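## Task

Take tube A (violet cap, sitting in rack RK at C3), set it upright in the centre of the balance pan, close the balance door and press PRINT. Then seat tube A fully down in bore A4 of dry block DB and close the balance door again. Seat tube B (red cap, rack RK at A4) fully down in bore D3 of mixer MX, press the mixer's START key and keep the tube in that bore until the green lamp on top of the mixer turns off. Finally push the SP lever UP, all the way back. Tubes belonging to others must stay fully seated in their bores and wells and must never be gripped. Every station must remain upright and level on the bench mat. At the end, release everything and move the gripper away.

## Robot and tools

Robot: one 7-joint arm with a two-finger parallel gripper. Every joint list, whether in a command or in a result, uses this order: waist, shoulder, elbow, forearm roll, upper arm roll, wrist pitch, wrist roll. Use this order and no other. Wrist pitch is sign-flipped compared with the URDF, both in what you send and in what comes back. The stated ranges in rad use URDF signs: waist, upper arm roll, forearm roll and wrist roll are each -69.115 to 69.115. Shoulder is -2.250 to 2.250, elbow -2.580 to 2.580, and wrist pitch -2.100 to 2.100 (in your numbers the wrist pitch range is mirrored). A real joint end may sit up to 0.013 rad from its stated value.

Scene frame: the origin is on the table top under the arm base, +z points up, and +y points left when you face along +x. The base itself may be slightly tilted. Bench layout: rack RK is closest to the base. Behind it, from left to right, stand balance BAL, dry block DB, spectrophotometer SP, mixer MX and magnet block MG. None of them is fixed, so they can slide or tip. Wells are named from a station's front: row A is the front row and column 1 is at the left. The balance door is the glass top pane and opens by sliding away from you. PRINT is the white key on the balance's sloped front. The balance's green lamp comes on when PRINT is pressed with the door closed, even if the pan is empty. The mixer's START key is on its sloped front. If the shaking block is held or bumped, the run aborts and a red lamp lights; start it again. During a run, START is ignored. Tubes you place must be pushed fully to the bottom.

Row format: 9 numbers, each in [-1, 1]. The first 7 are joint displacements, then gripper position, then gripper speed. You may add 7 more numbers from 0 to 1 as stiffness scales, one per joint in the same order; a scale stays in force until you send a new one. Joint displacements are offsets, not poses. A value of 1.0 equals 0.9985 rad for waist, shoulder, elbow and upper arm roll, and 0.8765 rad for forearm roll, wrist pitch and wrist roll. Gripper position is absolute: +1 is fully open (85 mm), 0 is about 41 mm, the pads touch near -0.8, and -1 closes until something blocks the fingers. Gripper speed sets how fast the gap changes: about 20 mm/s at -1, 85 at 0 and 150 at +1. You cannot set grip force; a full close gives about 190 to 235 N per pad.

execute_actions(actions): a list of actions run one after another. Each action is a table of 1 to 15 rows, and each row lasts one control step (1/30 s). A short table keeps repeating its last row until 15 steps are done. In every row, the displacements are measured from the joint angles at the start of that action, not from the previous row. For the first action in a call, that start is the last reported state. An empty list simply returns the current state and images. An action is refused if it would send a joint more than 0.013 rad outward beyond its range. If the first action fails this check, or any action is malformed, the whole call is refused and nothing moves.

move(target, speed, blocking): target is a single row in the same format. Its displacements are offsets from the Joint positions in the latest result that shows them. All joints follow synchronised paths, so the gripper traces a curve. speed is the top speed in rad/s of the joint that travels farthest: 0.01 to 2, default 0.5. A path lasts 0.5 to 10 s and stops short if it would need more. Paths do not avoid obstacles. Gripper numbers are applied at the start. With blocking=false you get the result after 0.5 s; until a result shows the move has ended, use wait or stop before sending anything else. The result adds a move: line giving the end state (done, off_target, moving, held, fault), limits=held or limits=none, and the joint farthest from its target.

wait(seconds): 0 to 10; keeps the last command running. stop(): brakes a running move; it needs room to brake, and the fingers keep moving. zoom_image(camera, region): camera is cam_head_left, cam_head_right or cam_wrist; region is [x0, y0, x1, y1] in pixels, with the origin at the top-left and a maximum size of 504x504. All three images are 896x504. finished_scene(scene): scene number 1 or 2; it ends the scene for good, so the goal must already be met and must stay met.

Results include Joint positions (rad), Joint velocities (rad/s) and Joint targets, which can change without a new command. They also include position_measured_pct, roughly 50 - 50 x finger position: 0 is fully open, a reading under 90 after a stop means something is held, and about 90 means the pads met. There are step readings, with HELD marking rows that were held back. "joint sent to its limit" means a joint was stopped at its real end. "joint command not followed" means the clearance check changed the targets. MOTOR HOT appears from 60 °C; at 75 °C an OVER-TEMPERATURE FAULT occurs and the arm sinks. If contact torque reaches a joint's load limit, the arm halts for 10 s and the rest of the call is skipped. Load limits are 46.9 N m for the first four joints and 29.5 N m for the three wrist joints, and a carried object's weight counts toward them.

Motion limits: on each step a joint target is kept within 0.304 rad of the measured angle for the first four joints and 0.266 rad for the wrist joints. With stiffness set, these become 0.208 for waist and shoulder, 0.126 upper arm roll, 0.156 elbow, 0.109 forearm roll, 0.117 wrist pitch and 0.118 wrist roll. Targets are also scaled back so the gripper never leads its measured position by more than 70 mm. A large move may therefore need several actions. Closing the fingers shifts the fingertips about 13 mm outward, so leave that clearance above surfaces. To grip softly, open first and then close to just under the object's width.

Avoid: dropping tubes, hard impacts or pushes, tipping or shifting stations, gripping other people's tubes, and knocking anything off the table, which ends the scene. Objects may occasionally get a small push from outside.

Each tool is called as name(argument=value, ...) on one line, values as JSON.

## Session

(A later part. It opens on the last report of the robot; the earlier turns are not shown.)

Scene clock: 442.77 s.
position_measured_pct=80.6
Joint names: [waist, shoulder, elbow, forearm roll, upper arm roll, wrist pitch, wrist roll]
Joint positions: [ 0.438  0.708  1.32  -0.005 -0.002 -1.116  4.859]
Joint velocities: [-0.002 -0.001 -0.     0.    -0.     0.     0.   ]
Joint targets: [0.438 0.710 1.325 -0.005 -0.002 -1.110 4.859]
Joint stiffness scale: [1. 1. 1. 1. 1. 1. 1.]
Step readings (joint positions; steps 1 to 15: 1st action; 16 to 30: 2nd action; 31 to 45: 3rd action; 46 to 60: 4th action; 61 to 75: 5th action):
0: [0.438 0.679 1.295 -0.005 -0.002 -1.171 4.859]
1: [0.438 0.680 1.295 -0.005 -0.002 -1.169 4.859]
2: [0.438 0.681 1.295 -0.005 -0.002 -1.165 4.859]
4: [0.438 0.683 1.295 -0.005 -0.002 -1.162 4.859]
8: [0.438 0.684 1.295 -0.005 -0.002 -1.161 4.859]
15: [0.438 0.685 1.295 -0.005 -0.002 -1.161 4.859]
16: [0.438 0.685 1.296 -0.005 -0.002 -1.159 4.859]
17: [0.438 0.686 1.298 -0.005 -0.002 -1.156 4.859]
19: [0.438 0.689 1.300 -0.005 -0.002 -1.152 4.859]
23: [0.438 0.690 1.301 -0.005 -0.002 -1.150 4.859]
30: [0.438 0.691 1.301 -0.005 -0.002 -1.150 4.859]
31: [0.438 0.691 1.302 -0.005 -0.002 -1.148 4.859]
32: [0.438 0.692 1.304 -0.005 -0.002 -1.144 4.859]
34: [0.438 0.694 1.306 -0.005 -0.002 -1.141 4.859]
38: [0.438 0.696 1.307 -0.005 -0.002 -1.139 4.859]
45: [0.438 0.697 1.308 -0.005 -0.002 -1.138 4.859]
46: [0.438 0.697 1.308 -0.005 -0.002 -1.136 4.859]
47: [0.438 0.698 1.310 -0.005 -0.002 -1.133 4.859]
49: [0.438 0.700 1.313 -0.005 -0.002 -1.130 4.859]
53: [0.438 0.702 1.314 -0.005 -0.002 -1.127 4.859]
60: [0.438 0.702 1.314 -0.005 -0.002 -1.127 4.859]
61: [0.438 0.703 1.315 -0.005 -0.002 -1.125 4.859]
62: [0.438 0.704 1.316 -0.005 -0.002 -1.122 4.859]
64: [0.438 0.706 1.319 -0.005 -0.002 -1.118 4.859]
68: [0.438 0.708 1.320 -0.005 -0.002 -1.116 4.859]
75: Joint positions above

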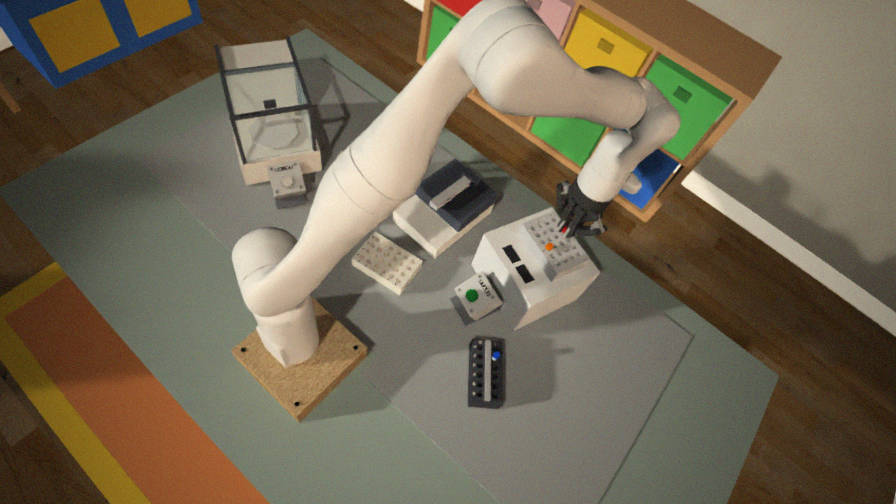

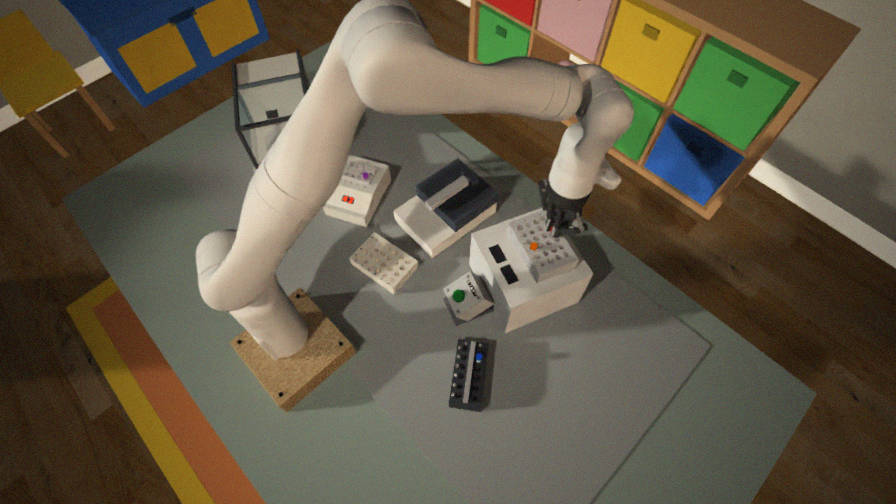

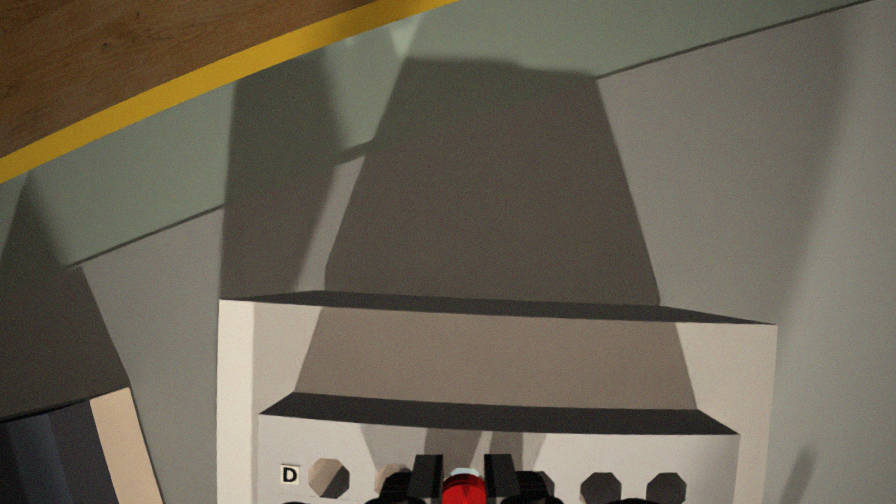

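execute_actions(actions=[[[0,0,0,0,0,0,0,-0.35,0]],[[0,-0.018,-0.018,0,0,-0.038,0,-0.35,0]],[[0,-0.018,-0.018,0,0,-0.038,0,-0.35,0]],[[0,0,0,0,0,0,0,-1,0]],[[0,0.013,0,0,0,0.017,0,-1,0]],[[0,0.013,0,0,0,0.017,0,-1,0]],[[0,0.011,0,0,0,0.012,0,-1,0]],[[0,0.011,0,0,0,0.012,0,-1,0]],[[0,0.016,0,0,0,0,0,-1,0]],[[0,-0.03,0,0,0,0,0,-1,0]]])

zoom_image(camera="cam_head_left", region=[500,190,620,290])

Scene clock: 452.93 s.
position_measured_pct=91.7
Joint names: [waist, shoulder, elbow, forearm roll, upper arm roll, wrist pitch, wrist roll]
Joint positions: [ 0.438  0.675  1.293 -0.005 -0.002 -1.147  4.859]
Joint velocities: [-0.    -0.003  0.    -0.001 -0.     0.001 -0.001]
Joint targets: [0.438 0.673 1.293 -0.005 -0.002 -1.147 4.859]
Joint stiffness scale: [1. 1. 1. 1. 1. 1. 1.]
Step readings (joint positions; steps 1 to 15: 1st action; 16 to 30: 2nd action; 31 to 45: 3rd action; 46 to 60: 4th action; 61 to 75: 5th action; 76 to 90: 6th action; 91 to 105: 7th action; 106 to 120: 8th action; 121 to 135: 9th action; 136 to 150: 10th action):
0: [0.438 0.708 1.320 -0.005 -0.002 -1.116 4.859]
1: [0.438 0.708 1.320 -0.005 -0.002 -1.116 4.859]
2: [0.438 0.708 1.320 -0.005 -0.002 -1.116 4.859]
4: [0.438 0.708 1.320 -0.005 -0.002 -1.116 4.859]
8: [0.438 0.708 1.320 -0.005 -0.002 -1.116 4.859]
15: [0.438 0.708 1.320 -0.005 -0.002 -1.116 4.859]
16: [0.438 0.708 1.319 -0.005 -0.002 -1.118 4.859]
17: [0.438 0.705 1.316 -0.005 -0.002 -1.127 4.859]
19: [0.438 0.699 1.311 -0.005 -0.002 -1.139 4.859]
23: [0.438 0.694 1.307 -0.005 -0.002 -1.143 4.859]
30: [0.438 0.693 1.307 -0.005 -0.002 -1.144 4.859]
31: [0.438 0.692 1.306 -0.005 -0.002 -1.147 4.859]
32: [0.438 0.689 1.302 -0.005 -0.002 -1.156 4.859]
34: [0.438 0.683 1.297 -0.005 -0.002 -1.167 4.859]
38: [0.438 0.678 1.294 -0.005 -0.002 -1.171 4.859]
45: [0.438 0.677 1.294 -0.005 -0.002 -1.172 4.859]
46: [0.438 0.677 1.294 -0.005 -0.002 -1.172 4.859]
47: [0.438 0.677 1.294 -0.005 -0.002 -1.172 4.859]
49: [0.438 0.677 1.294 -0.005 -0.002 -1.172 4.859]
53: [0.438 0.677 1.294 -0.005 -0.002 -1.172 4.859]
60: [0.438 0.677 1.294 -0.005 -0.002 -1.172 4.859]
61: [0.438 0.678 1.294 -0.005 -0.002 -1.171 4.859]
62: [0.438 0.680 1.294 -0.005 -0.002 -1.167 4.859]
64: [0.438 0.684 1.294 -0.005 -0.002 -1.164 4.859]
68: [0.438 0.687 1.294 -0.005 -0.002 -1.162 4.859]
75: [0.438 0.688 1.294 -0.005 -0.002 -1.162 4.859]
76: [0.438 0.689 1.294 -0.005 -0.002 -1.161 4.859]
77: [0.438 0.691 1.294 -0.005 -0.002 -1.157 4.859]
79: [0.438 0.694 1.294 -0.005 -0.002 -1.154 4.859]
83: [0.438 0.697 1.294 -0.005 -0.002 -1.153 4.859]
90: [0.438 0.698 1.294 -0.005 -0.002 -1.153 4.859]
91: [0.438 0.699 1.294 -0.005 -0.002 -1.152 4.859]
92: [0.438 0.701 1.294 -0.005 -0.002 -1.150 4.859]
94: [0.438 0.701 1.294 -0.005 -0.002 -1.149 4.859]
98: [0.438 0.701 1.294 -0.005 -0.002 -1.149 4.859]
105: [0.438 0.701 1.294 -0.005 -0.002 -1.149 4.859]
106: [0.438 0.701 1.294 -0.005 -0.002 -1.148 4.859]
107: [0.438 0.702 1.294 -0.005 -0.002 -1.147 4.859]
109: [0.438 0.702 1.294 -0.005 -0.002 -1.147 4.859]
113: [0.438 0.702 1.294 -0.005 -0.002 -1.147 4.859]
120: [0.438 0.702 1.294 -0.005 -0.002 -1.147 4.859]
121: [0.438 0.702 1.294 -0.005 -0.002 -1.147 4.859]
122: [0.438 0.702 1.293 -0.005 -0.002 -1.147 4.859]
124: [0.438 0.703 1.293 -0.005 -0.002 -1.147 4.859]
128: [0.438 0.703 1.293 -0.005 -0.002 -1.147 4.859]
135: [0.438 0.703 1.293 -0.005 -0.002 -1.147 4.859]
136: [0.438 0.701 1.293 -0.005 -0.002 -1.147 4.859]
137: [0.438 0.696 1.293 -0.005 -0.002 -1.147 4.859]
139: [0.438 0.687 1.293 -0.005 -0.002 -1.147 4.859]
143: [0.438 0.678 1.293 -0.005 -0.002 -1.147 4.859]
150: Joint positions above

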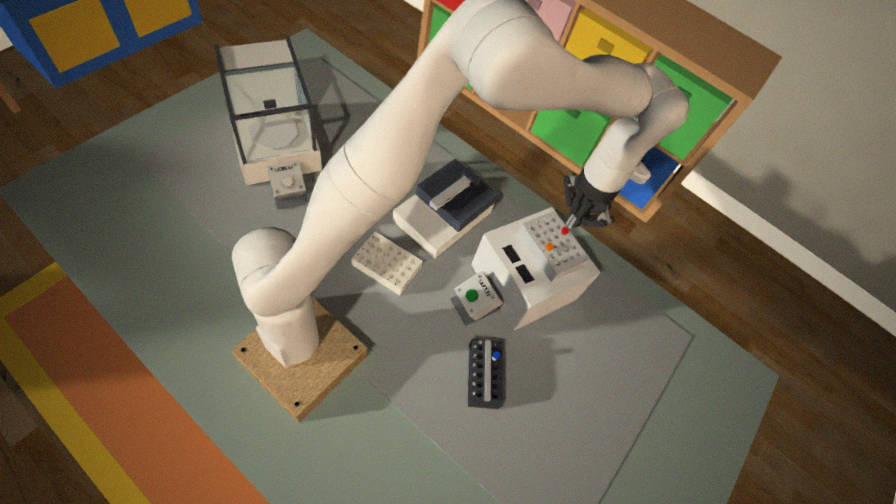

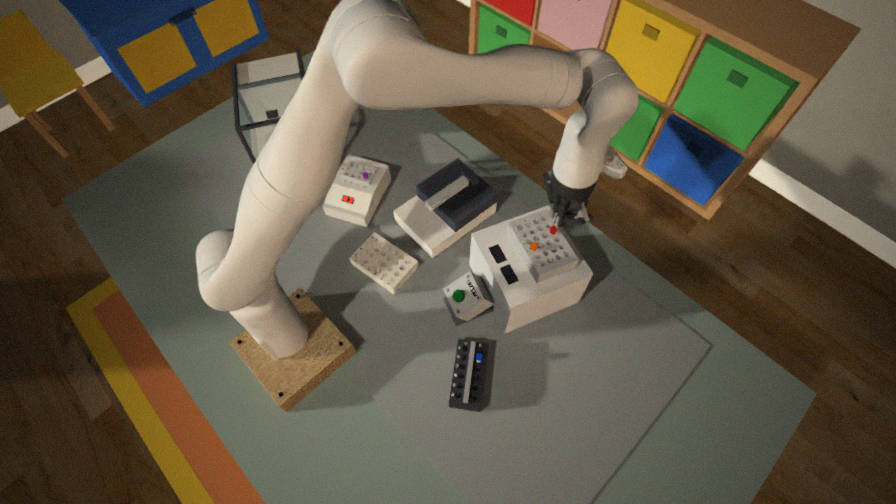

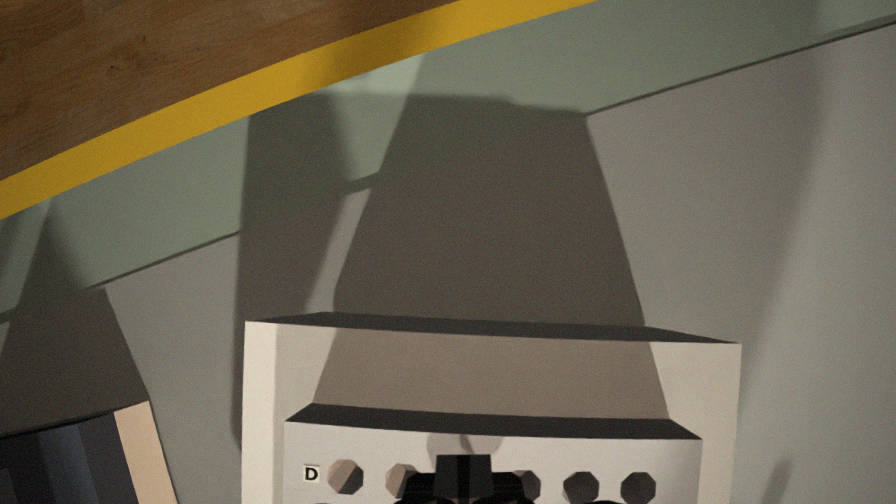

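Region (500, 190, 620, 290) of cam_head_left's 896x504 image, scaled by 4.200, with more detail than that image has.

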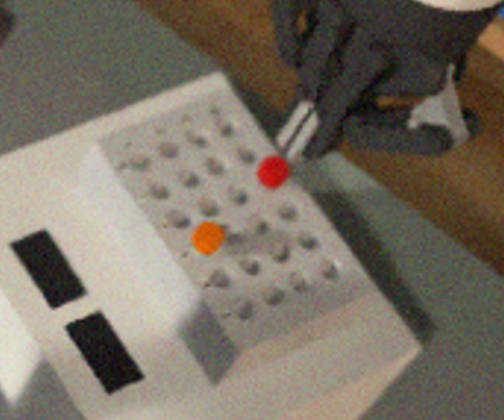

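move(target=[0.125,-0.573,0.743,0,0,0.167,0,-1,0], speed=0.6)

Scene clock: 459.83 s.
position_measured_pct=91.7
Joint names: [waist, shoulder, elbow, forearm roll, upper arm roll, wrist pitch, wrist roll]
Joint positions: [ 0.56   0.105  2.03  -0.005 -0.002 -1.006  4.859]
Joint velocities: [ 0.    -0.003  0.     0.    -0.     0.    -0.   ]
Joint targets: [0.563 0.103 2.035 -0.005 -0.002 -1.001 4.859]
Joint stiffness scale: [1. 1. 1. 1. 1. 1. 1.]
move: done; limits=none; farthest joint: the elbow, 0.005 radians from its target (0.742 radians at the start)

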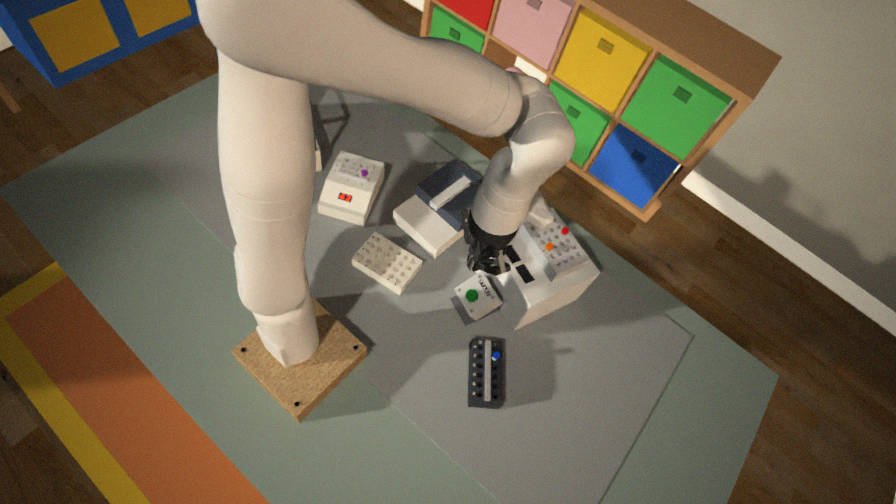

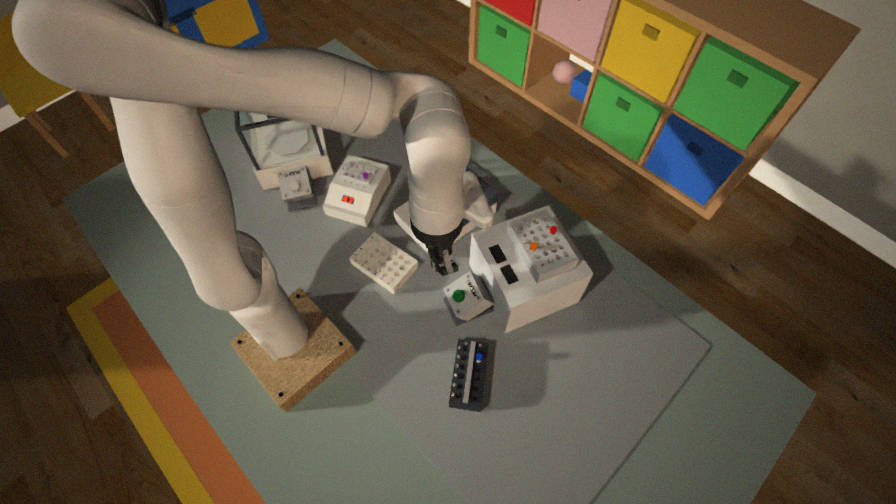

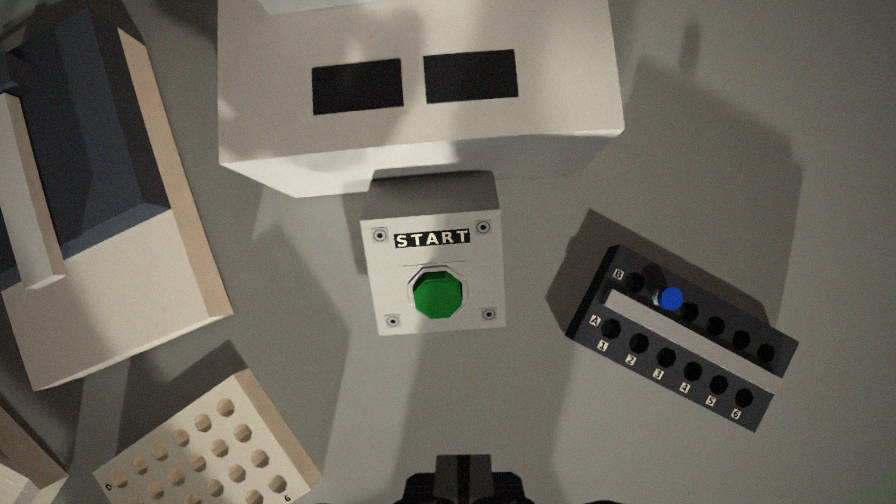

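move(target=[-0.036,0.278,0.173,0,0,0.647,0,-1,0], speed=0.5)

Scene clock: 466.87 s.
position_measured_pct=91.7
Joint names: [waist, shoulder, elbow, forearm roll, upper arm roll, wrist pitch, wrist roll]
Joint positions: [ 0.527  0.381  2.198 -0.005 -0.002 -0.444  4.859]
Joint velocities: [-0.001  0.003  0.001  0.001 -0.    -0.     0.   ]
Joint targets: [0.524 0.383 2.203 -0.005 -0.002 -0.439 4.859]
Joint stiffness scale: [1. 1. 1. 1. 1. 1. 1.]
move: done; limits=none; farthest joint: the elbow, 0.005 radians from its target (0.173 radians at the start)

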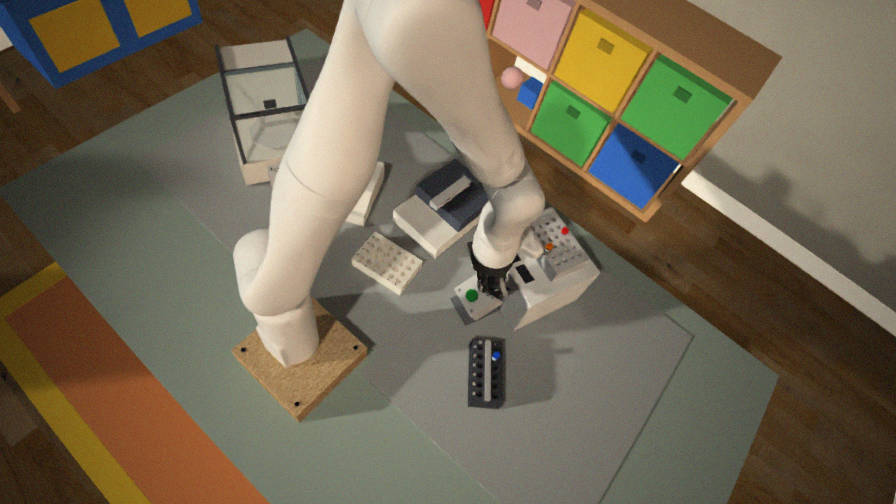

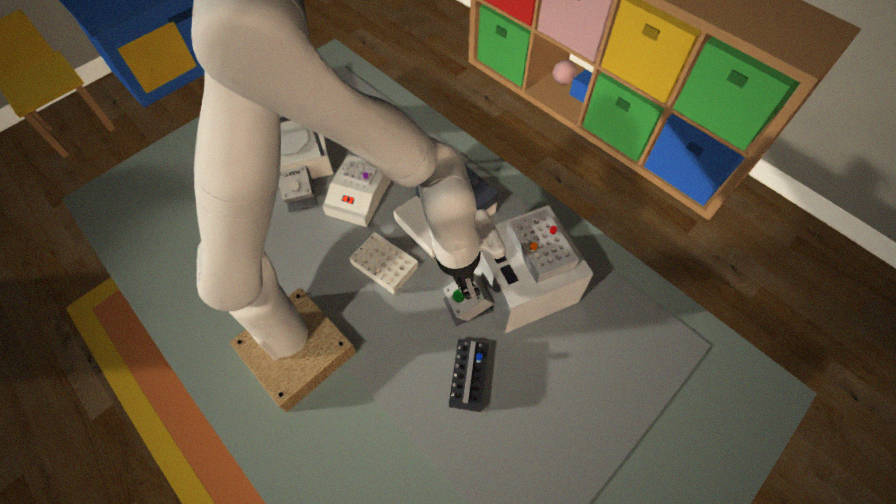

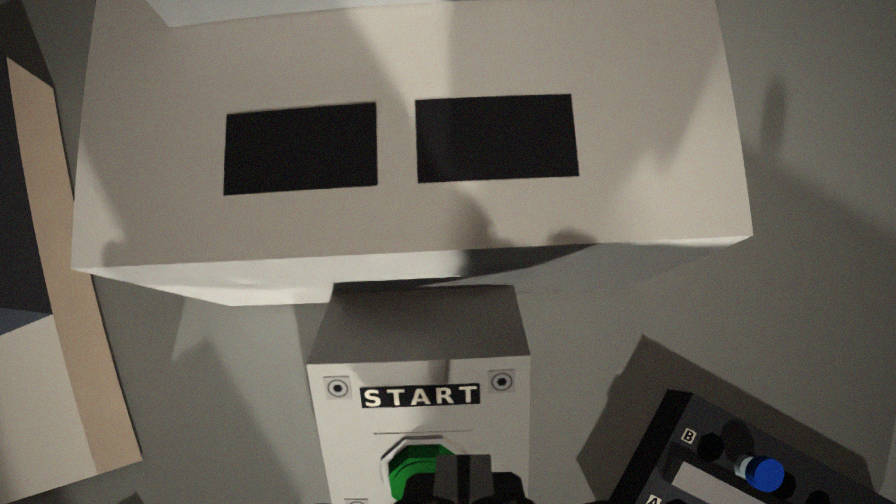

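move(target=[-0.041,0.034,0.07,0,0,0.116,0,-1,0], speed=0.12)

Scene clock: 480.37 s.
position_measured_pct=91.7
Joint names: [waist, shoulder, elbow, forearm roll, upper arm roll, wrist pitch, wrist roll]
Joint positions: [ 0.489  0.412  2.263 -0.005 -0.002 -0.348  4.859]
Joint velocities: [-0.004  0.001  0.001 -0.001 -0.     0.001  0.   ]
Joint targets: [0.486 0.415 2.268 -0.005 -0.002 -0.342 4.859]
Joint stiffness scale: [1. 1. 1. 1. 1. 1. 1.]
move: done; limits=none; farthest joint: the elbow, 0.005 radians from its target (0.070 radians at the start)

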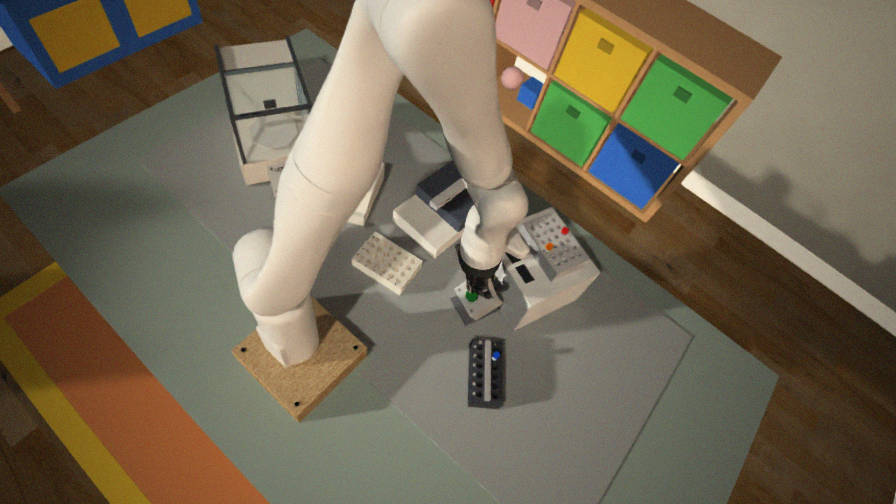

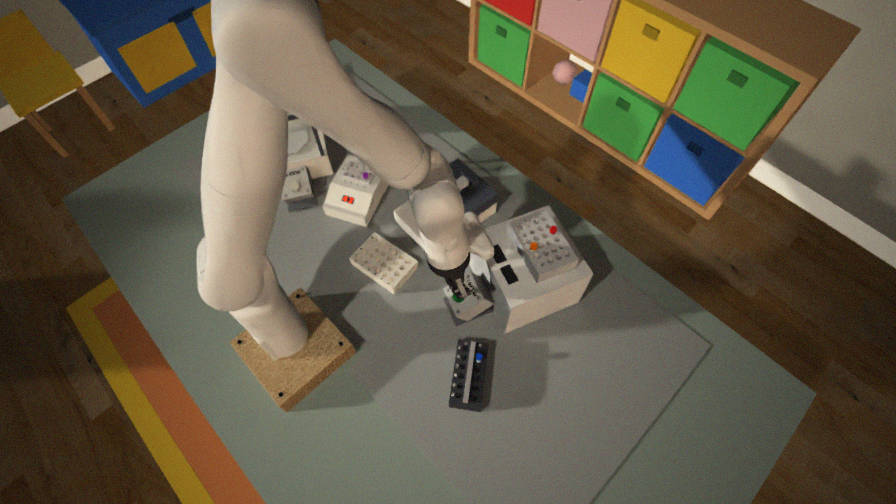

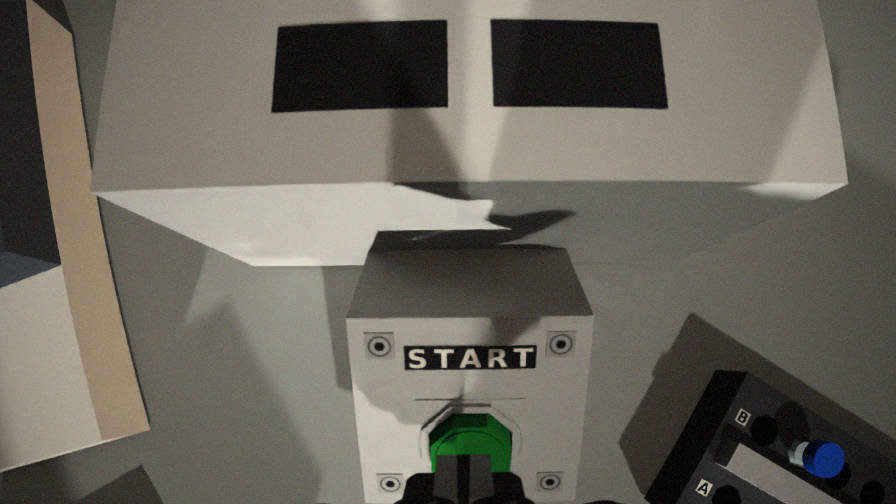

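execute_actions(actions=[[[0.006,0.019,0,0,0,0.03,0,-1,0]],[[0,0.019,0,0,0,0.028,0,-1,0]],[[0,0.019,0,0,0,0.024,0,-1,0]],[[0,0.019,0,0,0,0.024,0,-1,0]]])

Scene clock: 485.30 s.
position_measured_pct=91.7
Joint names: [waist, shoulder, elbow, forearm roll, upper arm roll, wrist pitch, wrist roll]
Joint positions: [ 0.492  0.479  2.263 -0.005 -0.002 -0.276  4.859]
Joint velocities: [-0.     0.001 -0.    -0.     0.    -0.001  0.   ]
Joint targets: [0.492 0.481 2.263 -0.005 -0.002 -0.271 4.859]
Joint stiffness scale: [1. 1. 1. 1. 1. 1. 1.]
Step readings (joint positions; steps 1 to 15: 1st action; 16 to 30: 2nd action; 31 to 45: 3rd action; 46 to 60: 4th action):
0: [0.488 0.412 2.263 -0.005 -0.002 -0.348 4.859]
1: [0.489 0.414 2.263 -0.005 -0.002 -0.345 4.859]
2: [0.490 0.417 2.263 -0.005 -0.002 -0.338 4.859]
4: [0.491 0.423 2.263 -0.005 -0.002 -0.330 4.859]
8: [0.492 0.427 2.263 -0.005 -0.002 -0.327 4.859]
15: [0.492 0.429 2.263 -0.005 -0.002 -0.327 4.859]
16: [0.492 0.430 2.263 -0.005 -0.002 -0.324 4.859]
17: [0.492 0.434 2.263 -0.005 -0.002 -0.318 4.859]
19: [0.492 0.439 2.263 -0.005 -0.002 -0.310 4.859]
23: [0.492 0.444 2.263 -0.005 -0.002 -0.308 4.859]
30: [0.492 0.445 2.263 -0.005 -0.002 -0.308 4.859]
31: [0.492 0.447 2.263 -0.005 -0.002 -0.305 4.859]
32: [0.492 0.451 2.263 -0.005 -0.002 -0.300 4.859]
34: [0.492 0.456 2.263 -0.005 -0.002 -0.294 4.859]
38: [0.492 0.460 2.263 -0.005 -0.002 -0.292 4.859]
45: [0.492 0.462 2.263 -0.005 -0.002 -0.292 4.859]
46: [0.492 0.464 2.263 -0.005 -0.002 -0.289 4.859]
47: [0.492 0.467 2.263 -0.005 -0.002 -0.284 4.859]
49: [0.492 0.472 2.263 -0.005 -0.002 -0.278 4.859]
53: [0.492 0.477 2.263 -0.005 -0.002 -0.276 4.859]
60: Joint positions above

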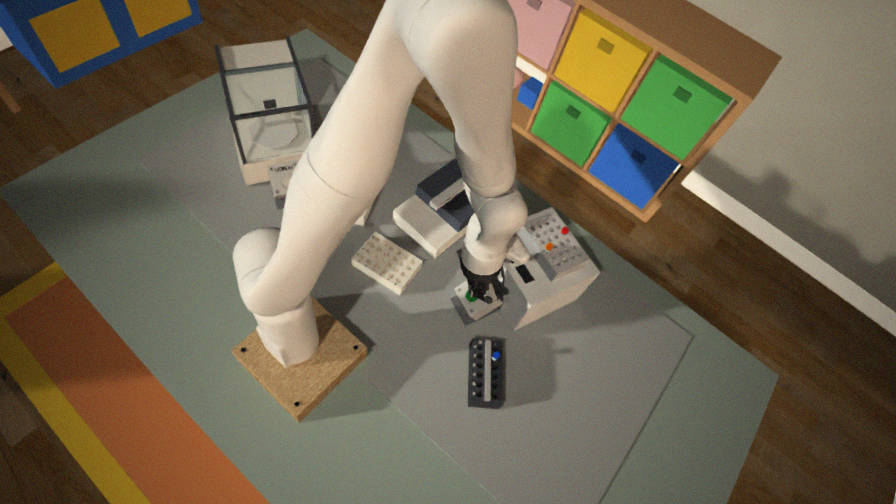

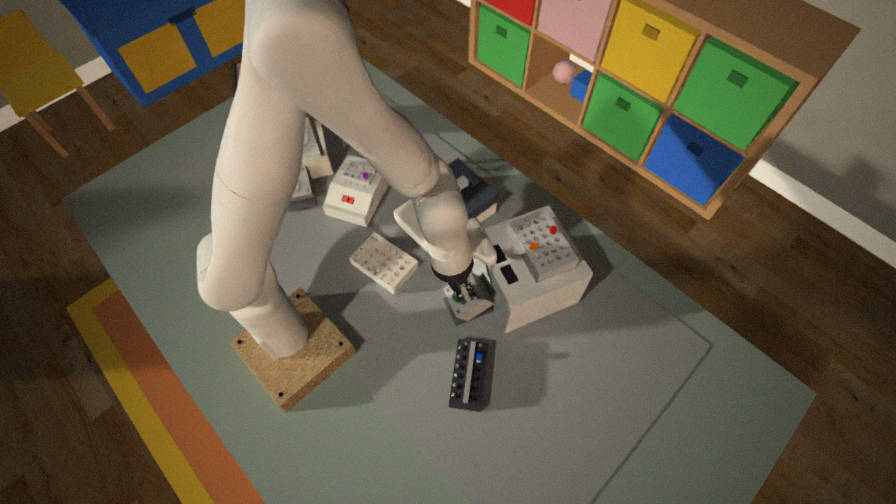

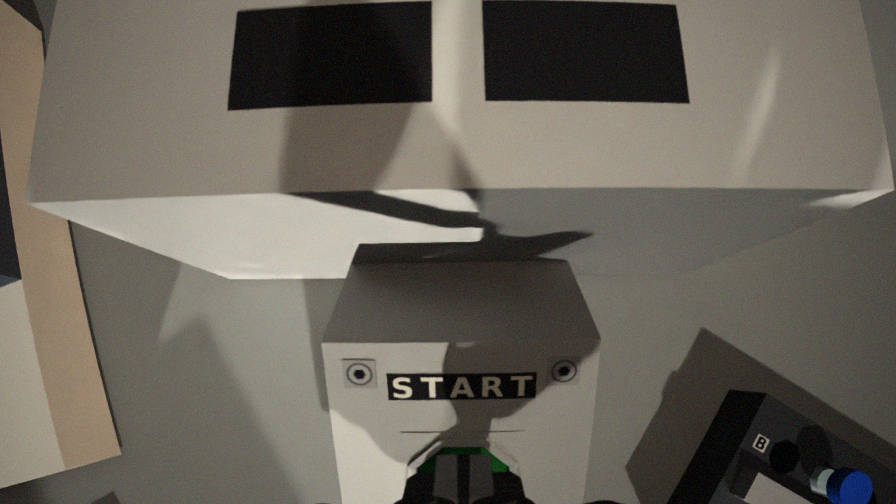

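execute_actions(actions=[[[0,0.015,0,0,0,0.012,0,-1,0]],[[0,0.015,0,0,0,0.012,0,-1,0]],[[0,0.015,0,0,0,0.012,0,-1,0]]])

Scene clock: 490.40 s.
position_measured_pct=91.7
Joint names: [waist, shoulder, elbow, forearm roll, upper arm roll, wrist pitch, wrist roll]
Joint positions: [ 0.492  0.511  2.263 -0.005 -0.002 -0.26   4.859]
Joint velocities: [-0.002  0.    -0.     0.     0.001  0.001  0.001]
Joint targets: [0.492 0.516 2.263 -0.005 -0.002 -0.254 4.859]
Joint stiffness scale: [1. 1. 1. 1. 1. 1. 1.]
Step readings (joint positions; steps 1 to 15: 1st action; 16 to 30: 2nd action; 31 to 45: 3rd action):
0: [0.492 0.479 2.263 -0.005 -0.002 -0.276 4.859]
1: [0.492 0.480 2.263 -0.005 -0.002 -0.275 4.859]
2: [0.492 0.483 2.263 -0.005 -0.002 -0.273 4.859]
4: [0.492 0.487 2.263 -0.005 -0.002 -0.272 4.859]
8: [0.492 0.490 2.263 -0.005 -0.002 -0.271 4.859]
15: [0.492 0.490 2.263 -0.005 -0.002 -0.270 4.859]
16: [0.492 0.491 2.263 -0.005 -0.002 -0.269 4.859]
17: [0.492 0.493 2.263 -0.005 -0.002 -0.267 4.859]
19: [0.492 0.497 2.263 -0.005 -0.002 -0.265 4.859]
23: [0.492 0.500 2.263 -0.005 -0.002 -0.265 4.859]
30: [0.492 0.501 2.263 -0.005 -0.002 -0.265 4.859]
31: [0.492 0.502 2.263 -0.005 -0.002 -0.264 4.859]
32: [0.492 0.504 2.263 -0.005 -0.002 -0.262 4.859]
34: [0.492 0.507 2.263 -0.005 -0.002 -0.260 4.859]
38: [0.492 0.510 2.263 -0.005 -0.002 -0.260 4.859]
45: Joint positions above

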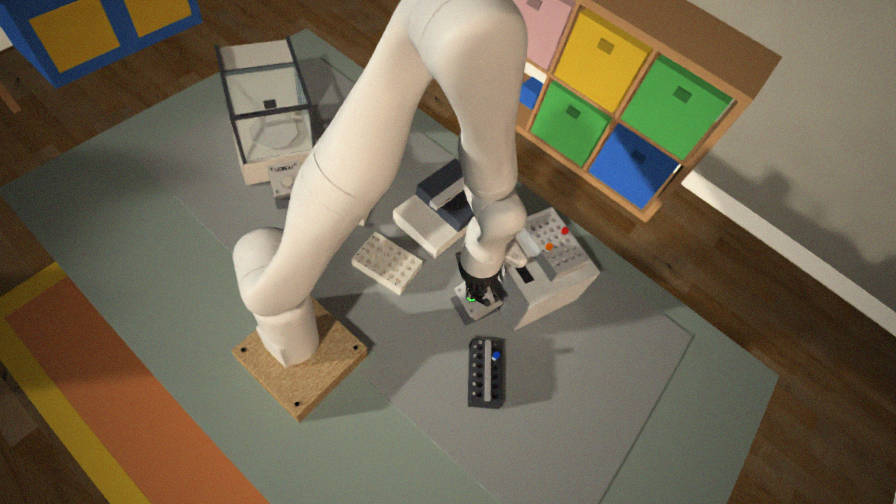

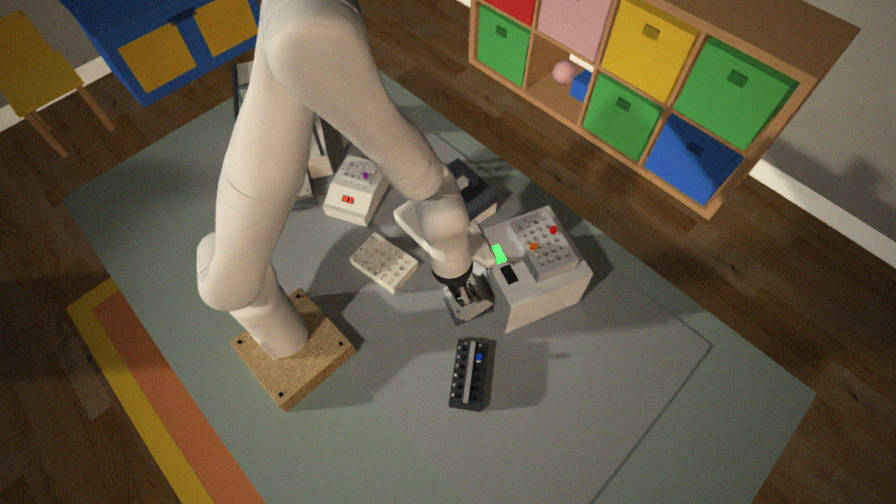

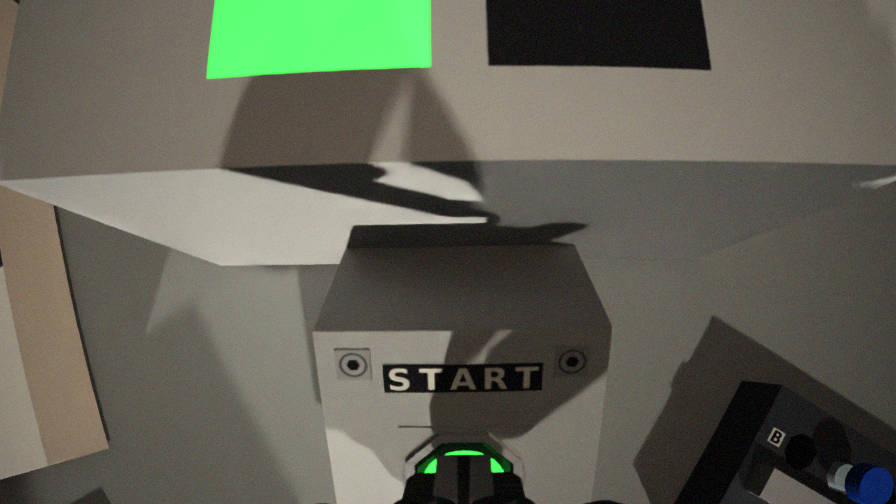

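move(target=[0,-0.3,0,0,0,-0.4,0,-1,0], speed=0.5)

move(target=[-0.505,0.015,-0.356,0,0,-0.455,0,-0.1,0], speed=0.6)

Scene clock: 499.87 s.
position_measured_pct=91.7
Joint names: [waist, shoulder, elbow, forearm roll, upper arm roll, wrist pitch, wrist roll]
Joint positions: [ 0.492  0.214  2.263 -0.005 -0.002 -0.605  4.859]
Joint velocities: [ 0.001 -0.002  0.     0.     0.    -0.001 -0.   ]
Joint targets: [0.492 0.211 2.263 -0.005 -0.002 -0.610 4.859]
Joint stiffness scale: [1. 1. 1. 1. 1. 1. 1.]
move: done; limits=none; farthest joint: the wrist pitch, 0.006 radians from its target (0.351 radians at the start)

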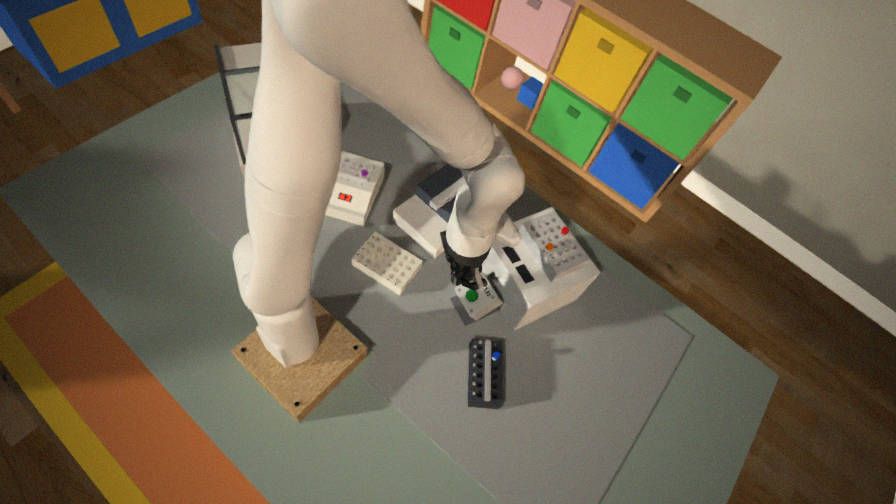

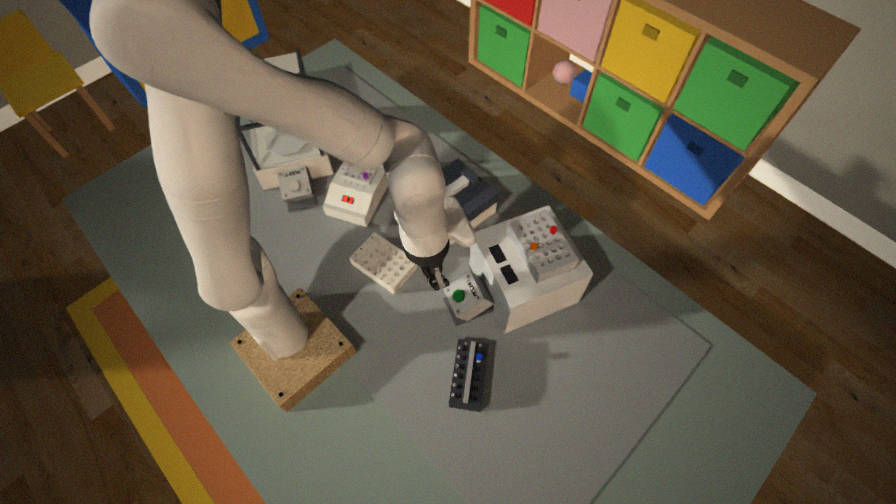

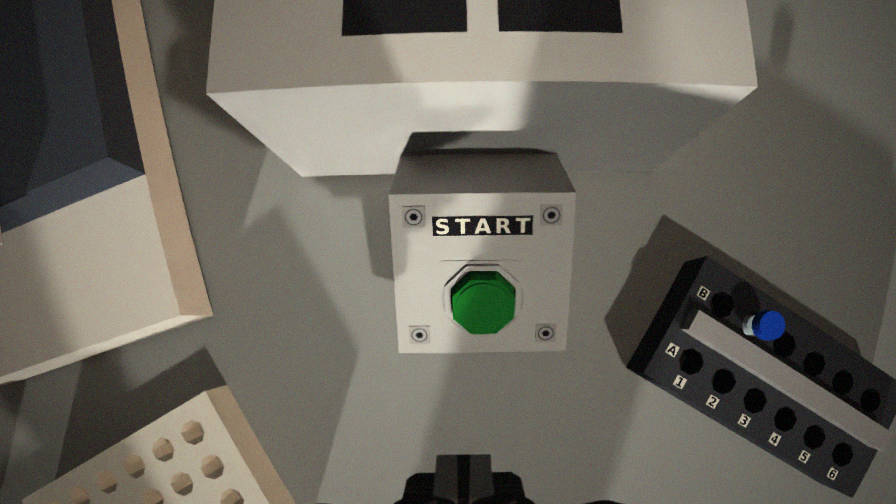

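Scene clock: 501.40 s.
position_measured_pct=54.8
Joint names: [waist, shoulder, elbow, forearm roll, upper arm roll, wrist pitch, wrist roll]
Joint positions: [-0.009  0.227  1.912 -0.005 -0.002 -0.998  4.859]
Joint velocities: [-0.003 -0.001 -0.    -0.     0.    -0.001 -0.001]
Joint targets: [-0.012 0.229 1.907 -0.005 -0.002 -1.004 4.859]
Joint stiffness scale: [1. 1. 1. 1. 1. 1. 1.]
move: done; limits=none; farthest joint: the elbow, 0.005 radians from its target (0.355 radians at the start)

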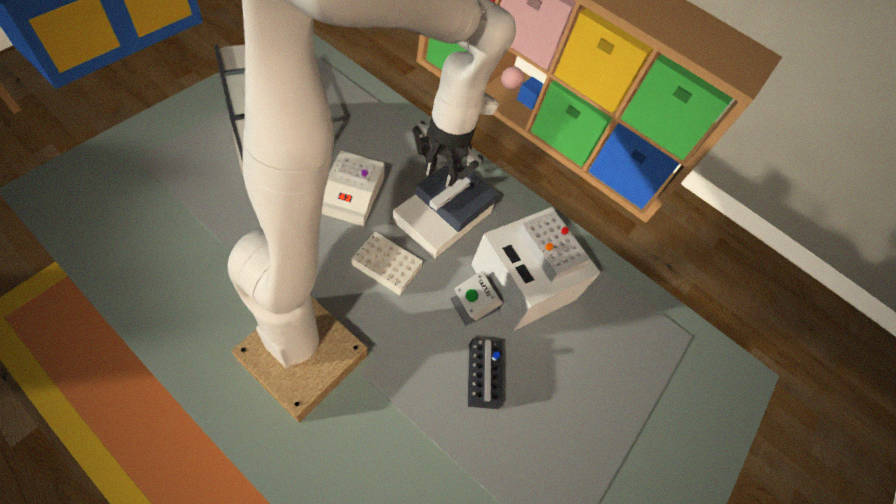

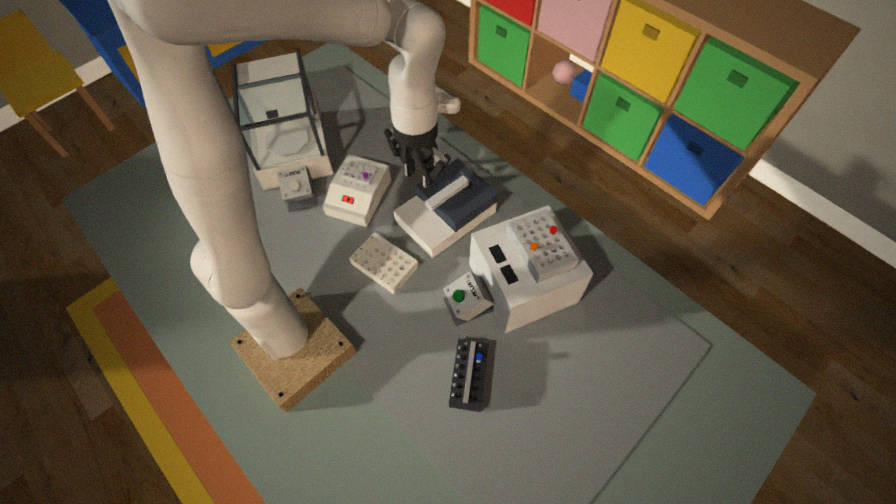

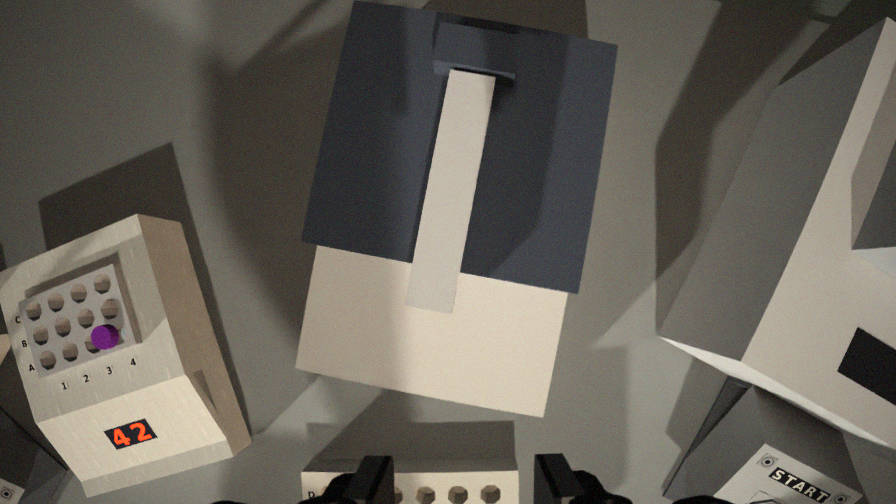

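move(target=[-0.057,0.199,-0.064,0,0,0.156,-0.27,-0.1,0], speed=0.3)

Scene clock: 513.97 s.
position_measured_pct=54.8
Joint names: [waist, shoulder, elbow, forearm roll, upper arm roll, wrist pitch, wrist roll]
Joint positions: [-0.064  0.423  1.853 -0.005 -0.002 -0.867  4.631]
Joint velocities: [-0.002  0.003 -0.001  0.     0.     0.     0.   ]
Joint targets: [-0.066 0.425 1.848 -0.005 -0.002 -0.862 4.622]
Joint stiffness scale: [1. 1. 1. 1. 1. 1. 1.]
move: done; limits=none; farthest joint: the wrist roll, 0.009 radians from its target (0.236 radians at the start)

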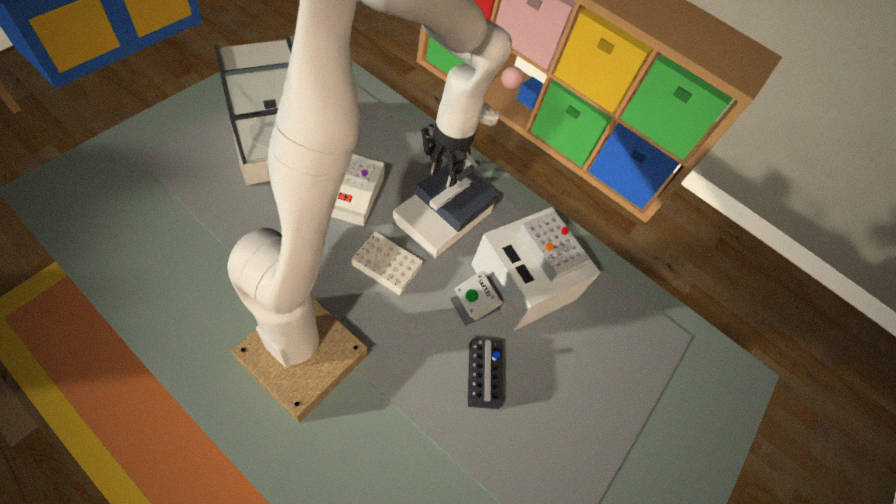

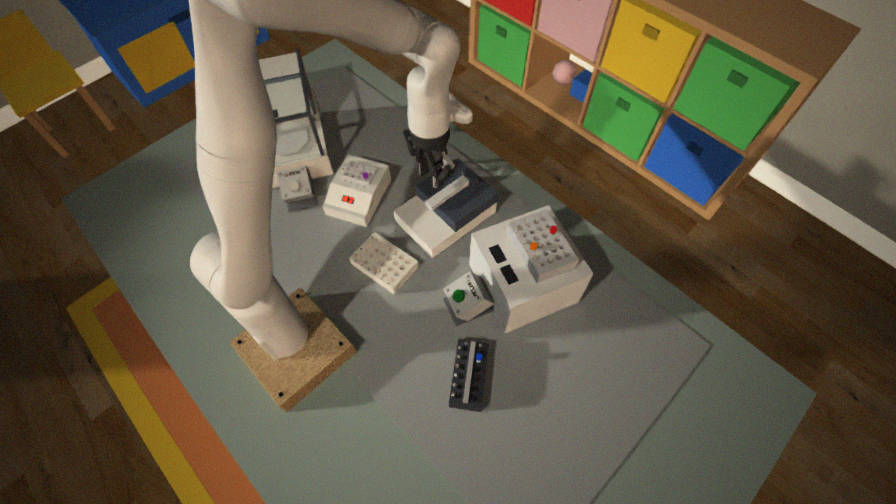

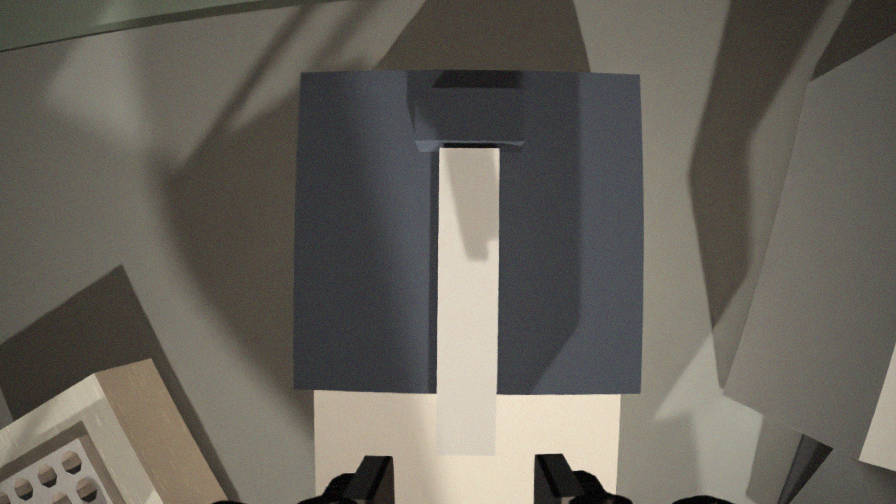

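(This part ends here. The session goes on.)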